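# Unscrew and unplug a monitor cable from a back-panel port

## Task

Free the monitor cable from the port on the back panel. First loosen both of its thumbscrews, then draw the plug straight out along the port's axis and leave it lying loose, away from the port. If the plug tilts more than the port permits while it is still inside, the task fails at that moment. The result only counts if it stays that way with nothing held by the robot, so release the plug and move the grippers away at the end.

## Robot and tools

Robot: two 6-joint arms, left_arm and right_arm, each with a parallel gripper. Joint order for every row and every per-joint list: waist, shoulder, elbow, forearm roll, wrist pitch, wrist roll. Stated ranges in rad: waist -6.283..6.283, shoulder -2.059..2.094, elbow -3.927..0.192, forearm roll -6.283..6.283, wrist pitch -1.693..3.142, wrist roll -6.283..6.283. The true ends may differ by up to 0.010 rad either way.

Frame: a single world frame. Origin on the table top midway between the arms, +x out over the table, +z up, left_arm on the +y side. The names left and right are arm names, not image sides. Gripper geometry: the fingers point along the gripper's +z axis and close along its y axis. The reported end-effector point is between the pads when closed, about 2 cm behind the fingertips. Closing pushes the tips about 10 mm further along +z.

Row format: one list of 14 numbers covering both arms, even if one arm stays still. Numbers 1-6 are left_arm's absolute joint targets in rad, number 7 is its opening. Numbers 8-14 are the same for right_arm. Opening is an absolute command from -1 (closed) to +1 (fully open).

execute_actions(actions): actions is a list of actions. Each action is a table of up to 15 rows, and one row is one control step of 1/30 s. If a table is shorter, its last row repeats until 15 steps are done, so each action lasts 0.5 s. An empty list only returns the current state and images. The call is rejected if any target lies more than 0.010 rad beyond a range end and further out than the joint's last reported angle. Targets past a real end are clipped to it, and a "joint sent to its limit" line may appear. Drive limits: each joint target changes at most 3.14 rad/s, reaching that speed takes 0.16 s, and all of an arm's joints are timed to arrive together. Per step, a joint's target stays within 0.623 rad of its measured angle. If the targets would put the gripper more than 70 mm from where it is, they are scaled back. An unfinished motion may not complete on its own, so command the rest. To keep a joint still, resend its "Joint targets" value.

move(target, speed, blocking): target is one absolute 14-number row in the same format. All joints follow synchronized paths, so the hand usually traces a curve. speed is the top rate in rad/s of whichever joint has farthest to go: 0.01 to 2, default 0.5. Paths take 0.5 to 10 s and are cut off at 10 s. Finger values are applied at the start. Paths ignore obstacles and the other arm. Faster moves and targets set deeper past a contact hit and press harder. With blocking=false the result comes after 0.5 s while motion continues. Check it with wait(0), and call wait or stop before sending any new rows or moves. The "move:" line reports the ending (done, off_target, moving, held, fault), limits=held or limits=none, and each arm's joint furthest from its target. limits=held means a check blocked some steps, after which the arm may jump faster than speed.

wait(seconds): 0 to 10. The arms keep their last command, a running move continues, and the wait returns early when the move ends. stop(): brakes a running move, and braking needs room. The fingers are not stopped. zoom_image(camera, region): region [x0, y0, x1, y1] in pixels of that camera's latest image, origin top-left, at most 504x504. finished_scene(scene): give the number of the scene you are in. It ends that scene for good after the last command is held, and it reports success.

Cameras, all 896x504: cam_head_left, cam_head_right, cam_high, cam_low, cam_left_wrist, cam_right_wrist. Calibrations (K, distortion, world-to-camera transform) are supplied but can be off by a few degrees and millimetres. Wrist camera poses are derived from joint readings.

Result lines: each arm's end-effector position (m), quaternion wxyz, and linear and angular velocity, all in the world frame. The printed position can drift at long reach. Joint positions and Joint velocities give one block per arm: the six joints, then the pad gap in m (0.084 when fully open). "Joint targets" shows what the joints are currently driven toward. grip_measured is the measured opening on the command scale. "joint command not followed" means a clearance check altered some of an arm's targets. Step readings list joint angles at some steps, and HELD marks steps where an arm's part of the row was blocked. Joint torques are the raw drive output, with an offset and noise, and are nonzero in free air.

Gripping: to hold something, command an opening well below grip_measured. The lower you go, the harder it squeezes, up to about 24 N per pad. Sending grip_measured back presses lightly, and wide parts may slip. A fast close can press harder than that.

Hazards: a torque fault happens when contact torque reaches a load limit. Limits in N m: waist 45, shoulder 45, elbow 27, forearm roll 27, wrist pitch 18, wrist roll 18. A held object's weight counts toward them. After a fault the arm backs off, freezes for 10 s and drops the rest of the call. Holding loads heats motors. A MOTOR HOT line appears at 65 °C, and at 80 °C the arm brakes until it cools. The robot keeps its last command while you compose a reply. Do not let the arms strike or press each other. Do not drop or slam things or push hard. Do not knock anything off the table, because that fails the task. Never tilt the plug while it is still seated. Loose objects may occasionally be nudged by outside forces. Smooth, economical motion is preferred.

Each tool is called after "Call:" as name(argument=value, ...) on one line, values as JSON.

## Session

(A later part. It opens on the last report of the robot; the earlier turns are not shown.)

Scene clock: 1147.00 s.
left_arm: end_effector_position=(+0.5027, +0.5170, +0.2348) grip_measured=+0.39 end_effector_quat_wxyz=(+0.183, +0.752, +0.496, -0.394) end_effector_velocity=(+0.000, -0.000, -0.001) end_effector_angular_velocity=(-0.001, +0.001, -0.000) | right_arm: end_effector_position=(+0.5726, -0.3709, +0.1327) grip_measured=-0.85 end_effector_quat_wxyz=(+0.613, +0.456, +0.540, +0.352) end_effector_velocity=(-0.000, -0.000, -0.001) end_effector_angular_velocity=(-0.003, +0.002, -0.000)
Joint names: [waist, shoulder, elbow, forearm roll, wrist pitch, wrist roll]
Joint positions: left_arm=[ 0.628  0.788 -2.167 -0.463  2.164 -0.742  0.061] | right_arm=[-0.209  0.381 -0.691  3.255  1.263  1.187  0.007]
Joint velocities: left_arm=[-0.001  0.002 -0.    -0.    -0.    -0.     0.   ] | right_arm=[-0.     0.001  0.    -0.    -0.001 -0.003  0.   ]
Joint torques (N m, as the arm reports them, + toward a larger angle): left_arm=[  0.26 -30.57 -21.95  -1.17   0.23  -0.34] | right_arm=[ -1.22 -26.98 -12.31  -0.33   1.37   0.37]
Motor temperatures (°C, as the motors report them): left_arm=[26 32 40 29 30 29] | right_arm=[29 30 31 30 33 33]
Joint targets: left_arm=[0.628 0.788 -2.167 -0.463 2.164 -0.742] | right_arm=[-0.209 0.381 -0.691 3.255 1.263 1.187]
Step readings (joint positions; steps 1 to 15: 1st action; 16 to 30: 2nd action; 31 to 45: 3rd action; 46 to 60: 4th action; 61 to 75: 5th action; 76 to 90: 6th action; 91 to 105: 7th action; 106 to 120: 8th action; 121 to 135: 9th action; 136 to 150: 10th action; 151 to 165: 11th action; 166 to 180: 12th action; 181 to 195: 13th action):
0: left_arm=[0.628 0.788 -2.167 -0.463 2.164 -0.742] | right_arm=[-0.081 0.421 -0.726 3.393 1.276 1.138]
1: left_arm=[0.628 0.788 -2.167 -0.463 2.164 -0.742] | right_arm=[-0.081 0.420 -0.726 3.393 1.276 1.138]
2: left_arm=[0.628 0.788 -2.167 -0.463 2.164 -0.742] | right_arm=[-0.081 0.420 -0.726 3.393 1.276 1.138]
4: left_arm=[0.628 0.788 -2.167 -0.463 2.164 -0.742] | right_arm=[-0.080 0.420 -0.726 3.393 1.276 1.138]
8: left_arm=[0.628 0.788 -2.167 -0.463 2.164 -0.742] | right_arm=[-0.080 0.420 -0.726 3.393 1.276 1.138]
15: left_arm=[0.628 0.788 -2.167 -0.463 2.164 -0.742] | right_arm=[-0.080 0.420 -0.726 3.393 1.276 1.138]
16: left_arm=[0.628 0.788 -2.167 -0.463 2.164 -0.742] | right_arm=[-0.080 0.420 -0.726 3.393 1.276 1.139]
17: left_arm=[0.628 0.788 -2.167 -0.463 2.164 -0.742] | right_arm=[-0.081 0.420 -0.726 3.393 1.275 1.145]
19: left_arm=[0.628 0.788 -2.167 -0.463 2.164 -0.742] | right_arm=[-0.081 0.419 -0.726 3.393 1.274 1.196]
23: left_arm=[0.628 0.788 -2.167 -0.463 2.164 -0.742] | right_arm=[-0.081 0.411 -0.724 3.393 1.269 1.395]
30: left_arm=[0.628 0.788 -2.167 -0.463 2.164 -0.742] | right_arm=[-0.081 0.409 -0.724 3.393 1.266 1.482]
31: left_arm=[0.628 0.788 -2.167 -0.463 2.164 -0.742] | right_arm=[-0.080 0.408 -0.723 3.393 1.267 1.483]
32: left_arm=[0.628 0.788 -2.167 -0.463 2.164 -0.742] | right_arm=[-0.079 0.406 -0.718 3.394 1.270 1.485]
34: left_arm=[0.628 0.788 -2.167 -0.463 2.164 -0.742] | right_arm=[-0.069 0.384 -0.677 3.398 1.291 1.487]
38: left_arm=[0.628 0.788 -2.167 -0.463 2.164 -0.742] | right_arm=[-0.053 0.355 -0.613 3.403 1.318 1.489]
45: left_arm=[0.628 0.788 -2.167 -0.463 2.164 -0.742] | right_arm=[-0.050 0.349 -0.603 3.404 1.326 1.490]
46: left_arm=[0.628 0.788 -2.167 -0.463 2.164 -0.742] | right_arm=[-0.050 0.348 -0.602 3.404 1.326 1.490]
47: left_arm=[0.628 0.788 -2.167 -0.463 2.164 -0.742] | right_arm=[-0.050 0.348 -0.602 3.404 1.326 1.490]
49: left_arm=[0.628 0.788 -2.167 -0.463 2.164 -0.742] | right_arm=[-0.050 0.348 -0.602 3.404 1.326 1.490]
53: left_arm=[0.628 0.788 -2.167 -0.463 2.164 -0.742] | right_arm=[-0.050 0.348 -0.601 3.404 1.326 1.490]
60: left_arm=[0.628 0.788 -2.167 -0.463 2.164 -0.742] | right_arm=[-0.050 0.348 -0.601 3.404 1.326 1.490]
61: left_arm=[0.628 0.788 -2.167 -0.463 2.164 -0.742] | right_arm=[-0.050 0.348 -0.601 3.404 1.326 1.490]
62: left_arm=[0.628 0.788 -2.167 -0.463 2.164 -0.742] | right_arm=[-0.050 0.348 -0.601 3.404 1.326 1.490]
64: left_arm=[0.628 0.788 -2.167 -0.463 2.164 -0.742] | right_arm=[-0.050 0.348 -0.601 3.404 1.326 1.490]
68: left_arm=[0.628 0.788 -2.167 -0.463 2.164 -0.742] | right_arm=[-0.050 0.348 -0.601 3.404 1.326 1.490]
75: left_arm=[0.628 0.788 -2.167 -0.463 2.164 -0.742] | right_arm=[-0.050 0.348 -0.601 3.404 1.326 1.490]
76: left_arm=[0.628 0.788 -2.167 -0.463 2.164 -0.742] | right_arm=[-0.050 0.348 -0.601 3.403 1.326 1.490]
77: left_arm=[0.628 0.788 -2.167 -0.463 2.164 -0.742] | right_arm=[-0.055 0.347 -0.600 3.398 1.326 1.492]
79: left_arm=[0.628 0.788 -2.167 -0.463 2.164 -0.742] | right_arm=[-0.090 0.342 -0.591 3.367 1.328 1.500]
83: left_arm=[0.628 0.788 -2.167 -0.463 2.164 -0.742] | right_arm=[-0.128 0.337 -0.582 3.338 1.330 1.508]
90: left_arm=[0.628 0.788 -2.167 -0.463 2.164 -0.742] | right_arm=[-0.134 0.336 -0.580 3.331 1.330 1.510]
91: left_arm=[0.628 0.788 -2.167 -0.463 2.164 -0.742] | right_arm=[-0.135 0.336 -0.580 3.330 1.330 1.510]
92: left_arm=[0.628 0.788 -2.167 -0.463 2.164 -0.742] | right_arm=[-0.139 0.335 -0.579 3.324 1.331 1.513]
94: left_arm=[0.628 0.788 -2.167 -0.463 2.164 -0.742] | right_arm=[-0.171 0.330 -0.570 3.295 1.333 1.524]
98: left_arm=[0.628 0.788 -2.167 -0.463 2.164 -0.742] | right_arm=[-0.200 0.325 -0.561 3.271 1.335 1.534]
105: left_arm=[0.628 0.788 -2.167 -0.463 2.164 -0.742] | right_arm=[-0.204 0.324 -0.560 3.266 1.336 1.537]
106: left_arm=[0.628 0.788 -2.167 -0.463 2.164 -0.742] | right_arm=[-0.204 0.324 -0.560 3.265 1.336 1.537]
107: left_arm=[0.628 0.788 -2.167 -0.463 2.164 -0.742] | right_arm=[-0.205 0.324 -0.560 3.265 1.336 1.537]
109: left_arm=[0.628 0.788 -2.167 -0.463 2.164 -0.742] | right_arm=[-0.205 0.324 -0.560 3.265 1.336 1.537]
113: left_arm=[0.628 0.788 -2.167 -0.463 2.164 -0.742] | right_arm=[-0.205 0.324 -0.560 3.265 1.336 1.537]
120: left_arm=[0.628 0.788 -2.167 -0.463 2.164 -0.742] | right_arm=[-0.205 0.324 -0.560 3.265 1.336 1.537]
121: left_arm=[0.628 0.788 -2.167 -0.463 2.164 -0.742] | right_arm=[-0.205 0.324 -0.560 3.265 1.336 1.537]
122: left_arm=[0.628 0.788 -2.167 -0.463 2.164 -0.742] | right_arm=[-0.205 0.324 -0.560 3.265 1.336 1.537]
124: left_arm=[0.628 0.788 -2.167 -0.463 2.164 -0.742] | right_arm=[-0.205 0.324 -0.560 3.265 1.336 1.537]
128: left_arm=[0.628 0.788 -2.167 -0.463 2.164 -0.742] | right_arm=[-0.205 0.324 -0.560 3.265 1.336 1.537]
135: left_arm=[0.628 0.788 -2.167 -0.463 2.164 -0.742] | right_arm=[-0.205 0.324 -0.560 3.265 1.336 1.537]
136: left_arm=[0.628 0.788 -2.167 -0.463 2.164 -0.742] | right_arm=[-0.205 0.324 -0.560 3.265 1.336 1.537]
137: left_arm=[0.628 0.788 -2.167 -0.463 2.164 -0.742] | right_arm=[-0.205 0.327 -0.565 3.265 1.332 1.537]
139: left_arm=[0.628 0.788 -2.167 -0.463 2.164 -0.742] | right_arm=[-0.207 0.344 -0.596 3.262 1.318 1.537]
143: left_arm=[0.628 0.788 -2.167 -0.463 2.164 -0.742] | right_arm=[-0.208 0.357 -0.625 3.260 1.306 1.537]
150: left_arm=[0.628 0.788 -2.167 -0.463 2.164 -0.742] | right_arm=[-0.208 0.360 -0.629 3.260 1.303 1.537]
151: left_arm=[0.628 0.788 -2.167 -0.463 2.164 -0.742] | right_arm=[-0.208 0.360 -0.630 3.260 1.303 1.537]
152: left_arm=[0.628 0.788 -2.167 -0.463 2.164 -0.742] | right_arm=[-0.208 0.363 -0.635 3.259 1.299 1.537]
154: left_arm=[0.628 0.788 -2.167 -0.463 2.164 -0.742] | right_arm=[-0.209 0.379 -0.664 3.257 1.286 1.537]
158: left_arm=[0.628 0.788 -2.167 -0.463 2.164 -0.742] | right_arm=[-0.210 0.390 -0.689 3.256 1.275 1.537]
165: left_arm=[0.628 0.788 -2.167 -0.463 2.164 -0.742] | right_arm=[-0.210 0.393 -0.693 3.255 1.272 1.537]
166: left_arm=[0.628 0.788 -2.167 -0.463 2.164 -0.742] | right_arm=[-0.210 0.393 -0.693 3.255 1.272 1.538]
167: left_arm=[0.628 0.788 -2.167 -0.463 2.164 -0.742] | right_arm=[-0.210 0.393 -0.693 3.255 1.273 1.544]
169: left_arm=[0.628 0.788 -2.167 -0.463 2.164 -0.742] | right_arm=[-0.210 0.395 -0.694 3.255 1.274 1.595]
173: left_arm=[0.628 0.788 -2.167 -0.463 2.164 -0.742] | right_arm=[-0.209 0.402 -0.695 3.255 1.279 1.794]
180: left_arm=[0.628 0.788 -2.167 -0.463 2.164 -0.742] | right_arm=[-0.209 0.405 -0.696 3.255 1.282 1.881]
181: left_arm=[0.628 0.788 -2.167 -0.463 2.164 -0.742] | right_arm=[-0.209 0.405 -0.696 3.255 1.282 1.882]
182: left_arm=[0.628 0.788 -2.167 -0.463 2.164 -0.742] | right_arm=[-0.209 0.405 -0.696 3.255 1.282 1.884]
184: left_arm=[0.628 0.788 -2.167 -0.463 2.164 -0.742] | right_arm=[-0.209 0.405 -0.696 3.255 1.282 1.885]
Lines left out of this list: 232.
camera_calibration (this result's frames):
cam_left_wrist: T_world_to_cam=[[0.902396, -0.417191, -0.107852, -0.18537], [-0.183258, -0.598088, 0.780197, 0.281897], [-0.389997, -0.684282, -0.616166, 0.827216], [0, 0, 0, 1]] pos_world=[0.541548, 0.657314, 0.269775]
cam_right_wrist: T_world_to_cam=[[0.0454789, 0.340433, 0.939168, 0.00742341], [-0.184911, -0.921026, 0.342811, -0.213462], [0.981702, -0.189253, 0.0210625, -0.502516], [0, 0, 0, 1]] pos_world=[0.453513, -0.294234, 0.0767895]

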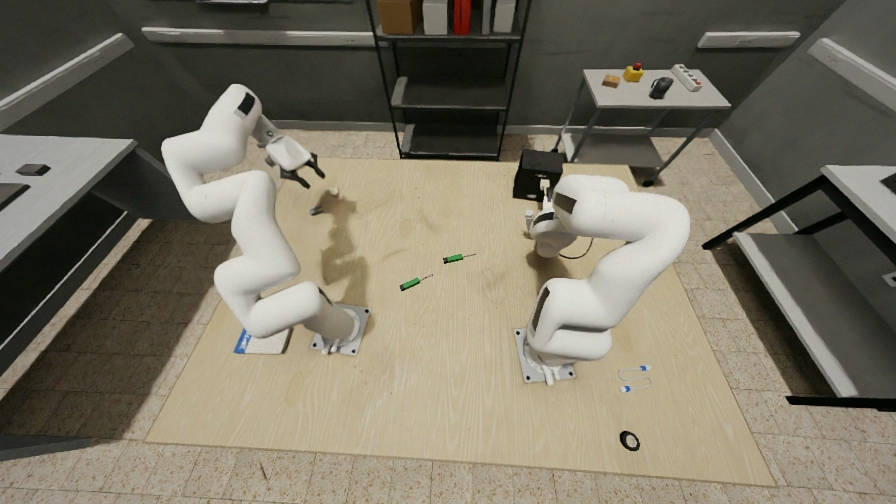

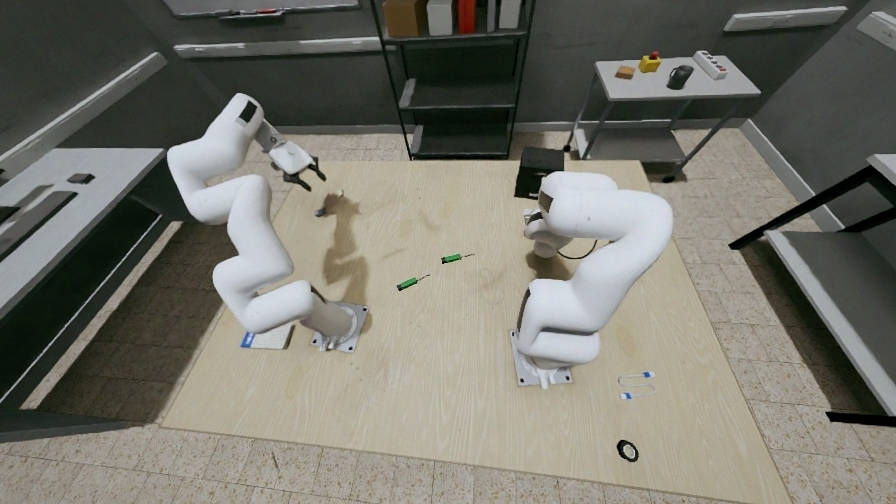

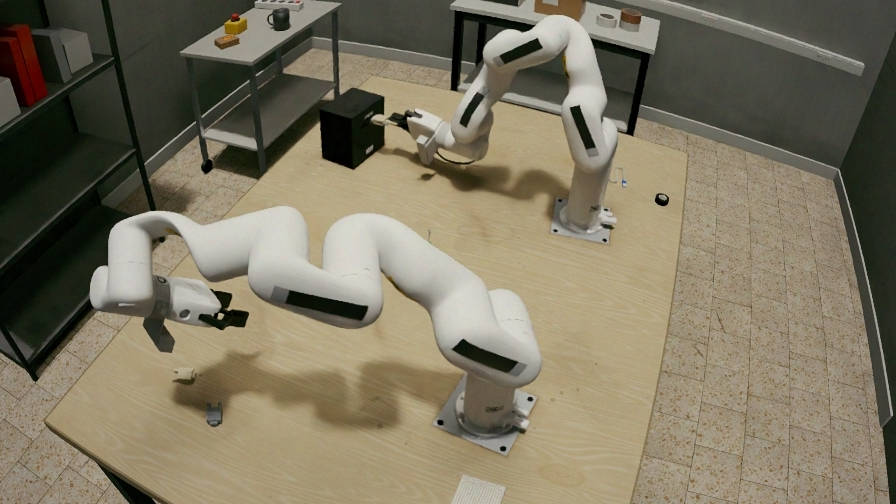

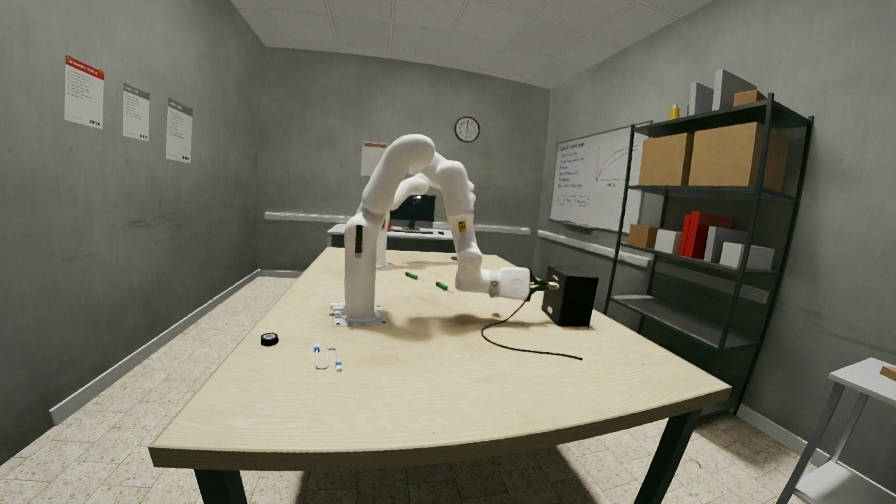

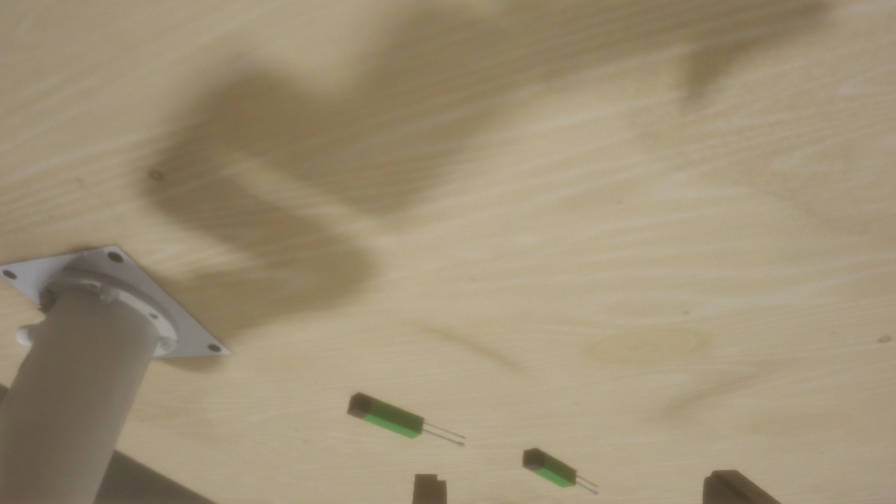

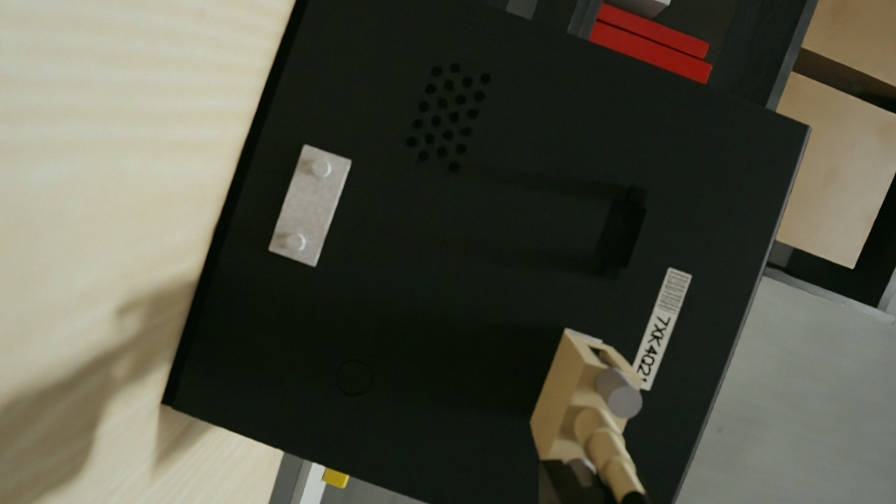

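Call:
execute_actions(actions=[[[0.628,0.788,-2.167,-0.463,2.164,-0.742,0.4,-0.2094,0.3813,-0.6912,3.255,1.2628,1.187,-0.55]],[[0.628,0.788,-2.167,-0.463,2.164,-0.742,0.4,-0.2104,0.3933,-0.6935,3.255,1.2723,1.537,-0.55]],[[0.628,0.788,-2.167,-0.463,2.164,-0.742,0.4,-0.205,0.324,-0.56,3.265,1.336,1.537,-0.4]],[[0.628,0.788,-2.167,-0.463,2.164,-0.742,0.4,-0.205,0.324,-0.56,3.265,1.336,1.537,1]],[[0.628,0.788,-2.167,-0.463,2.164,-0.742,0.4,-0.205,0.324,-0.56,3.265,1.336,1.537,1]],[[0.628,0.788,-2.167,-0.463,2.164,-0.742,0.4,-0.135,0.336,-0.58,3.33,1.33,1.51,1]],[[0.628,0.788,-2.167,-0.463,2.164,-0.742,0.4,-0.066,0.348,-0.601,3.404,1.326,1.49,1]],[[0.628,0.788,-2.167,-0.463,2.164,-0.742,0.4,-0.066,0.348,-0.601,3.404,1.326,2.0,1]],[[0.628,0.788,-2.167,-0.463,2.164,-0.742,0.4,-0.066,0.348,-0.601,3.404,1.326,2.55,1]],[[0.628,0.788,-2.167,-0.463,2.164,-0.742,0.4,-0.066,0.348,-0.601,3.404,1.326,3.08,1]],[[0.628,0.788,-2.167,-0.463,2.164,-0.742,0.4,-0.14,0.336,-0.58,3.32,1.33,3.09,1]],[[0.628,0.788,-2.167,-0.463,2.164,-0.742,0.4,-0.14,0.336,-0.58,3.32,1.33,3.09,1]]])

Call:
zoom_image(camera="cam_right_wrist", region=[350,254,750,504])

Scene clock: 1175.67 s.
left_arm: end_effector_position=(+0.5027, +0.5170, +0.2348) grip_measured=+0.39 end_effector_quat_wxyz=(+0.183, +0.752, +0.496, -0.394) end_effector_velocity=(+0.000, +0.000, +0.000) end_effector_angular_velocity=(-0.000, -0.001, -0.000) | right_arm: end_effector_position=(+0.5422, -0.3460, +0.1283) grip_measured=+1.00 end_effector_quat_wxyz=(+0.065, +0.705, -0.059, +0.704) end_effector_velocity=(+0.000, -0.000, +0.000) end_effector_angular_velocity=(-0.001, -0.000, -0.000)
Joint names: [waist, shoulder, elbow, forearm roll, wrist pitch, wrist roll]
Joint positions: left_arm=[ 0.628  0.788 -2.167 -0.463  2.164 -0.742  0.061] | right_arm=[-0.14   0.336 -0.58   3.32   1.33   3.09   0.084]
Joint velocities: left_arm=[ 0.     0.    -0.001 -0.     0.     0.    -0.   ] | right_arm=[-0.    -0.001  0.    -0.    -0.    -0.001  0.   ]
Joint torques (N m, as the arm reports them, + toward a larger angle): left_arm=[  0.6  -30.52 -22.33  -0.85   0.27  -0.74] | right_arm=[ -1.65 -25.95 -10.73  -0.15   1.5    0.28]
Motor temperatures (°C, as the motors report them): left_arm=[26 32 40 29 30 29] | right_arm=[29 30 31 30 33 33]
Joint targets: left_arm=[0.628 0.788 -2.167 -0.463 2.164 -0.742] | right_arm=[-0.140 0.336 -0.580 3.320 1.330 3.090]
Step readings (joint positions; steps 1 to 15: 1st action; 16 to 30: 2nd action; 31 to 45: 3rd action; 46 to 60: 4th action; 61 to 75: 5th action; 76 to 90: 6th action; 91 to 105: 7th action; 106 to 120: 8th action; 121 to 135: 9th action; 136 to 150: 10th action; 151 to 165: 11th action; 166 to 180: 12th action):
0: left_arm=[0.628 0.788 -2.167 -0.463 2.164 -0.742] | right_arm=[-0.209 0.381 -0.691 3.255 1.263 1.187]
1: left_arm=[0.628 0.788 -2.167 -0.463 2.164 -0.742] | right_arm=[-0.209 0.381 -0.691 3.255 1.263 1.187]
2: left_arm=[0.628 0.788 -2.167 -0.463 2.164 -0.742] | right_arm=[-0.210 0.382 -0.691 3.255 1.262 1.187]
4: left_arm=[0.628 0.788 -2.167 -0.463 2.164 -0.742] | right_arm=[-0.209 0.382 -0.691 3.255 1.262 1.187]
8: left_arm=[0.628 0.788 -2.167 -0.463 2.164 -0.742] | right_arm=[-0.209 0.382 -0.691 3.255 1.262 1.187]
15: left_arm=[0.628 0.788 -2.167 -0.463 2.164 -0.742] | right_arm=[-0.209 0.381 -0.691 3.255 1.263 1.187]
16: left_arm=[0.628 0.788 -2.167 -0.463 2.164 -0.742] | right_arm=[-0.209 0.381 -0.691 3.255 1.263 1.188]
17: left_arm=[0.628 0.788 -2.167 -0.463 2.164 -0.742] | right_arm=[-0.209 0.382 -0.691 3.255 1.263 1.194]
19: left_arm=[0.628 0.788 -2.167 -0.463 2.164 -0.742] | right_arm=[-0.209 0.383 -0.692 3.255 1.264 1.245]
23: left_arm=[0.628 0.788 -2.167 -0.463 2.164 -0.742] | right_arm=[-0.210 0.390 -0.693 3.255 1.270 1.444]
30: left_arm=[0.628 0.788 -2.167 -0.463 2.164 -0.742] | right_arm=[-0.210 0.393 -0.694 3.255 1.272 1.531]
31: left_arm=[0.628 0.788 -2.167 -0.463 2.164 -0.742] | right_arm=[-0.210 0.393 -0.693 3.255 1.273 1.532]
32: left_arm=[0.628 0.788 -2.167 -0.463 2.164 -0.742] | right_arm=[-0.210 0.390 -0.688 3.255 1.276 1.534]
34: left_arm=[0.628 0.788 -2.167 -0.463 2.164 -0.742] | right_arm=[-0.208 0.367 -0.646 3.259 1.298 1.535]
38: left_arm=[0.628 0.788 -2.167 -0.463 2.164 -0.742] | right_arm=[-0.205 0.332 -0.574 3.264 1.327 1.537]
45: left_arm=[0.628 0.788 -2.167 -0.463 2.164 -0.742] | right_arm=[-0.205 0.325 -0.562 3.265 1.336 1.537]
46: left_arm=[0.628 0.788 -2.167 -0.463 2.164 -0.742] | right_arm=[-0.205 0.325 -0.561 3.265 1.336 1.537]
47: left_arm=[0.628 0.788 -2.167 -0.463 2.164 -0.742] | right_arm=[-0.205 0.324 -0.561 3.265 1.336 1.537]
49: left_arm=[0.628 0.788 -2.167 -0.463 2.164 -0.742] | right_arm=[-0.205 0.324 -0.561 3.265 1.336 1.537]
53: left_arm=[0.628 0.788 -2.167 -0.463 2.164 -0.742] | right_arm=[-0.205 0.324 -0.560 3.265 1.336 1.537]
60: left_arm=[0.628 0.788 -2.167 -0.463 2.164 -0.742] | right_arm=[-0.205 0.324 -0.560 3.265 1.336 1.537]
61: left_arm=[0.628 0.788 -2.167 -0.463 2.164 -0.742] | right_arm=[-0.205 0.324 -0.560 3.265 1.336 1.537]
62: left_arm=[0.628 0.788 -2.167 -0.463 2.164 -0.742] | right_arm=[-0.205 0.324 -0.560 3.265 1.336 1.537]
64: left_arm=[0.628 0.788 -2.167 -0.463 2.164 -0.742] | right_arm=[-0.205 0.324 -0.560 3.265 1.336 1.537]
68: left_arm=[0.628 0.788 -2.167 -0.463 2.164 -0.742] | right_arm=[-0.205 0.324 -0.560 3.265 1.336 1.537]
75: left_arm=[0.628 0.788 -2.167 -0.463 2.164 -0.742] | right_arm=[-0.205 0.324 -0.560 3.265 1.336 1.537]
76: left_arm=[0.628 0.788 -2.167 -0.463 2.164 -0.742] | right_arm=[-0.205 0.324 -0.560 3.266 1.336 1.537]
77: left_arm=[0.628 0.788 -2.167 -0.463 2.164 -0.742] | right_arm=[-0.200 0.325 -0.562 3.271 1.335 1.534]
79: left_arm=[0.628 0.788 -2.167 -0.463 2.164 -0.742] | right_arm=[-0.169 0.331 -0.570 3.300 1.333 1.522]
83: left_arm=[0.628 0.788 -2.167 -0.463 2.164 -0.742] | right_arm=[-0.140 0.335 -0.578 3.324 1.331 1.513]
90: left_arm=[0.628 0.788 -2.167 -0.463 2.164 -0.742] | right_arm=[-0.136 0.336 -0.580 3.330 1.330 1.510]
91: left_arm=[0.628 0.788 -2.167 -0.463 2.164 -0.742] | right_arm=[-0.135 0.336 -0.580 3.330 1.330 1.510]
92: left_arm=[0.628 0.788 -2.167 -0.463 2.164 -0.742] | right_arm=[-0.131 0.337 -0.581 3.337 1.330 1.508]
94: left_arm=[0.628 0.788 -2.167 -0.463 2.164 -0.742] | right_arm=[-0.101 0.342 -0.591 3.369 1.328 1.500]
98: left_arm=[0.628 0.788 -2.167 -0.463 2.164 -0.742] | right_arm=[-0.071 0.347 -0.600 3.397 1.327 1.492]
105: left_arm=[0.628 0.788 -2.167 -0.463 2.164 -0.742] | right_arm=[-0.067 0.348 -0.601 3.403 1.326 1.490]
106: left_arm=[0.628 0.788 -2.167 -0.463 2.164 -0.742] | right_arm=[-0.067 0.348 -0.601 3.404 1.326 1.491]
107: left_arm=[0.628 0.788 -2.167 -0.463 2.164 -0.742] | right_arm=[-0.067 0.348 -0.601 3.404 1.326 1.497]
109: left_arm=[0.628 0.788 -2.167 -0.463 2.164 -0.742] | right_arm=[-0.066 0.348 -0.601 3.404 1.326 1.548]
113: left_arm=[0.628 0.788 -2.167 -0.463 2.164 -0.742] | right_arm=[-0.066 0.348 -0.601 3.404 1.326 1.804]
120: left_arm=[0.628 0.788 -2.167 -0.463 2.164 -0.742] | right_arm=[-0.066 0.348 -0.601 3.404 1.326 1.986]
121: left_arm=[0.628 0.788 -2.167 -0.463 2.164 -0.742] | right_arm=[-0.066 0.348 -0.601 3.404 1.326 1.991]
122: left_arm=[0.628 0.788 -2.167 -0.463 2.164 -0.742] | right_arm=[-0.066 0.348 -0.601 3.404 1.326 2.001]
124: left_arm=[0.628 0.788 -2.167 -0.463 2.164 -0.742] | right_arm=[-0.066 0.348 -0.601 3.404 1.326 2.055]
128: left_arm=[0.628 0.788 -2.167 -0.463 2.164 -0.742] | right_arm=[-0.066 0.348 -0.601 3.404 1.326 2.322]
135: left_arm=[0.628 0.788 -2.167 -0.463 2.164 -0.742] | right_arm=[-0.066 0.348 -0.601 3.404 1.326 2.534]
136: left_arm=[0.628 0.788 -2.167 -0.463 2.164 -0.742] | right_arm=[-0.066 0.348 -0.601 3.404 1.326 2.539]
137: left_arm=[0.628 0.788 -2.167 -0.463 2.164 -0.742] | right_arm=[-0.066 0.348 -0.601 3.404 1.326 2.549]
139: left_arm=[0.628 0.788 -2.167 -0.463 2.164 -0.742] | right_arm=[-0.066 0.348 -0.601 3.404 1.326 2.604]
143: left_arm=[0.628 0.788 -2.167 -0.463 2.164 -0.742] | right_arm=[-0.066 0.348 -0.601 3.404 1.326 2.868]
150: left_arm=[0.628 0.788 -2.167 -0.463 2.164 -0.742] | right_arm=[-0.066 0.348 -0.601 3.404 1.326 3.065]
151: left_arm=[0.628 0.788 -2.167 -0.463 2.164 -0.742] | right_arm=[-0.066 0.348 -0.601 3.403 1.326 3.070]
152: left_arm=[0.628 0.788 -2.167 -0.463 2.164 -0.742] | right_arm=[-0.071 0.347 -0.600 3.397 1.326 3.074]
154: left_arm=[0.628 0.788 -2.167 -0.463 2.164 -0.742] | right_arm=[-0.101 0.342 -0.591 3.362 1.328 3.081]
158: left_arm=[0.628 0.788 -2.167 -0.463 2.164 -0.742] | right_arm=[-0.134 0.337 -0.582 3.328 1.330 3.088]
165: left_arm=[0.628 0.788 -2.167 -0.463 2.164 -0.742] | right_arm=[-0.139 0.336 -0.580 3.321 1.330 3.090]
166: left_arm=[0.628 0.788 -2.167 -0.463 2.164 -0.742] | right_arm=[-0.139 0.336 -0.580 3.321 1.330 3.090]
167: left_arm=[0.628 0.788 -2.167 -0.463 2.164 -0.742] | right_arm=[-0.139 0.336 -0.580 3.320 1.330 3.090]
169: left_arm=[0.628 0.788 -2.167 -0.463 2.164 -0.742] | right_arm=[-0.140 0.336 -0.580 3.320 1.330 3.090]
173: left_arm=[0.628 0.788 -2.167 -0.463 2.164 -0.742] | right_arm=[-0.140 0.336 -0.580 3.320 1.330 3.090]
180: Joint positions above
camera_calibration (this result's frames):
cam_left_wrist: T_world_to_cam=[[0.902396, -0.417191, -0.107852, -0.18537], [-0.183258, -0.598088, 0.780197, 0.281897], [-0.389996, -0.684282, -0.616166, 0.827216], [0, 0, 0, 1]] pos_world=[0.541548, 0.657314, 0.269775]
cam_right_wrist: T_world_to_cam=[[-0.191755, -0.981393, 0.00984038, -0.204997], [-0.0182545, -0.00645831, -0.999813, 0.203607], [0.981273, -0.191899, -0.0166764, -0.463701], [0, 0, 0, 1]] pos_world=[0.419425, -0.288851, 0.197853]

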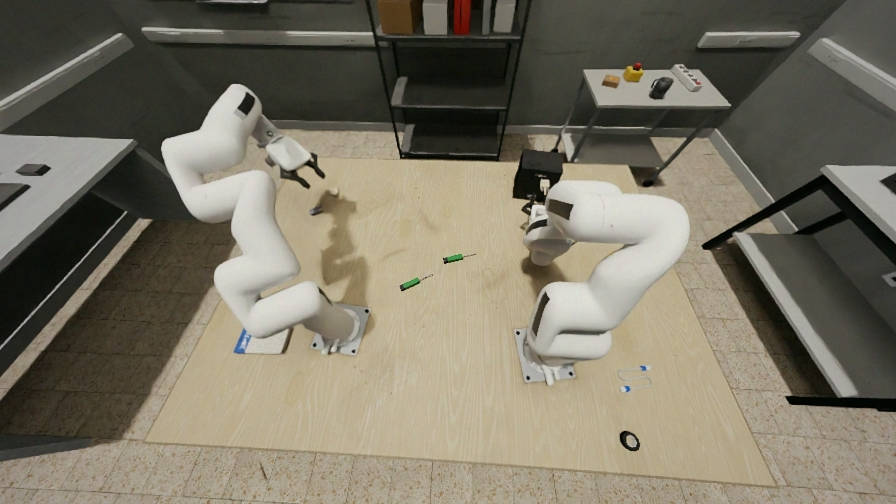

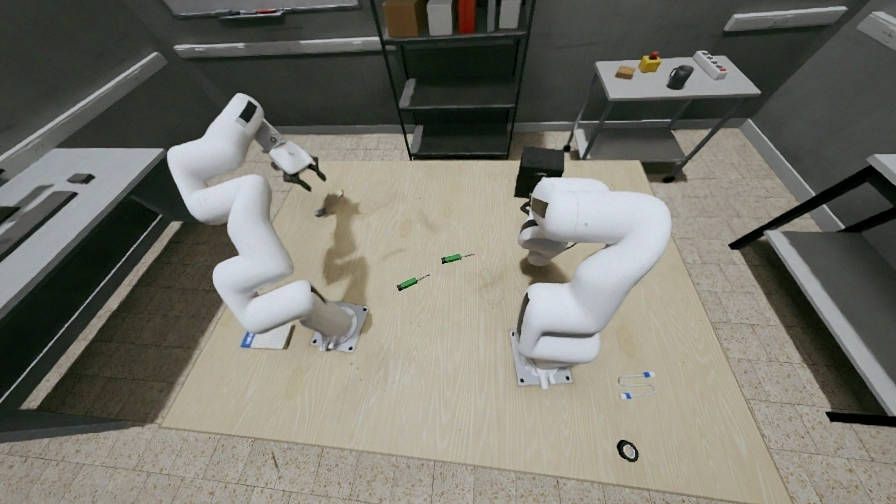

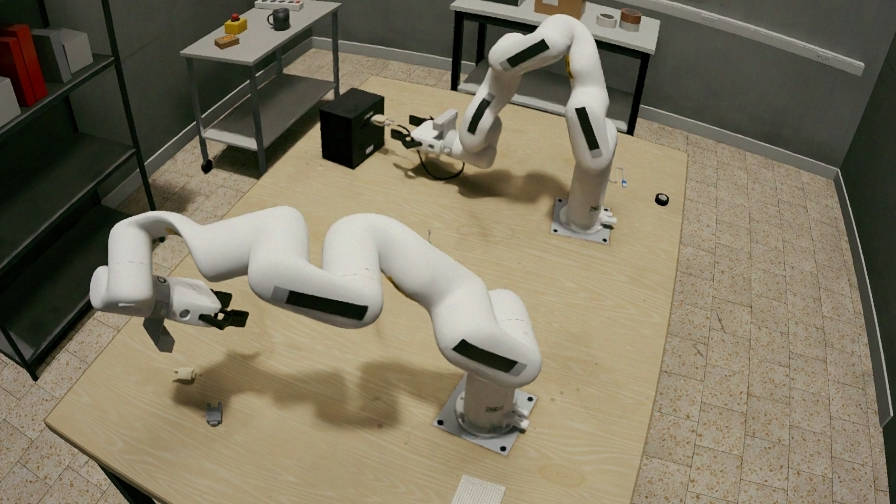

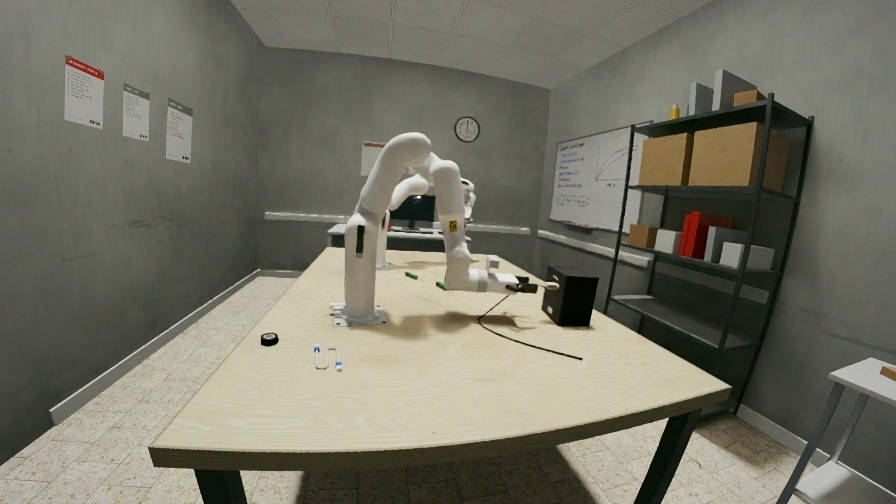

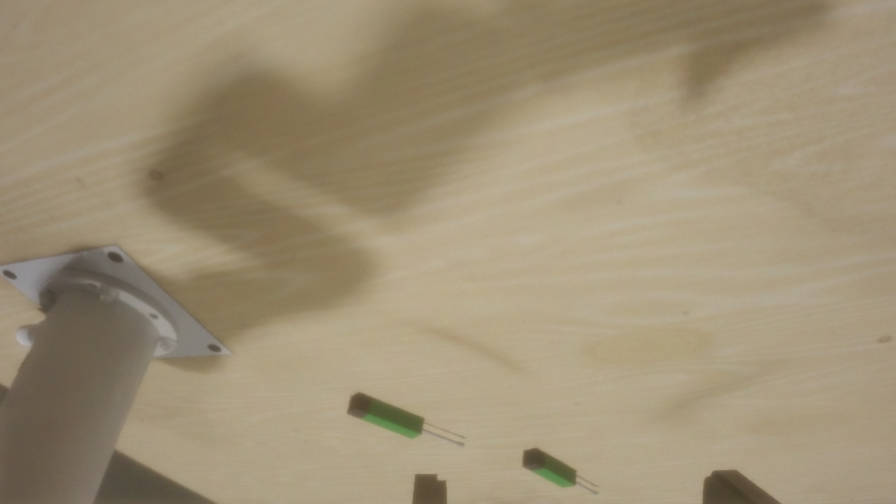

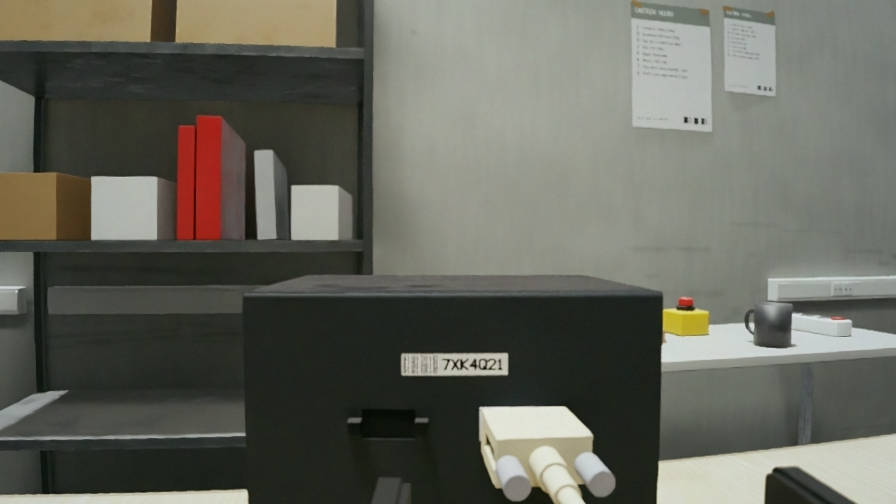

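Region (350, 254, 750, 504) of cam_right_wrist's 896x504 image, scaled by 1.260, with more detail than that image has; it fills the top 315 rows of this view, and the rest is white.

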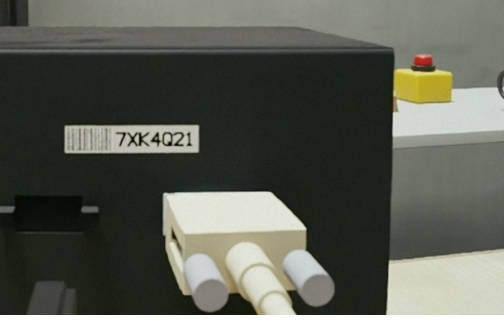

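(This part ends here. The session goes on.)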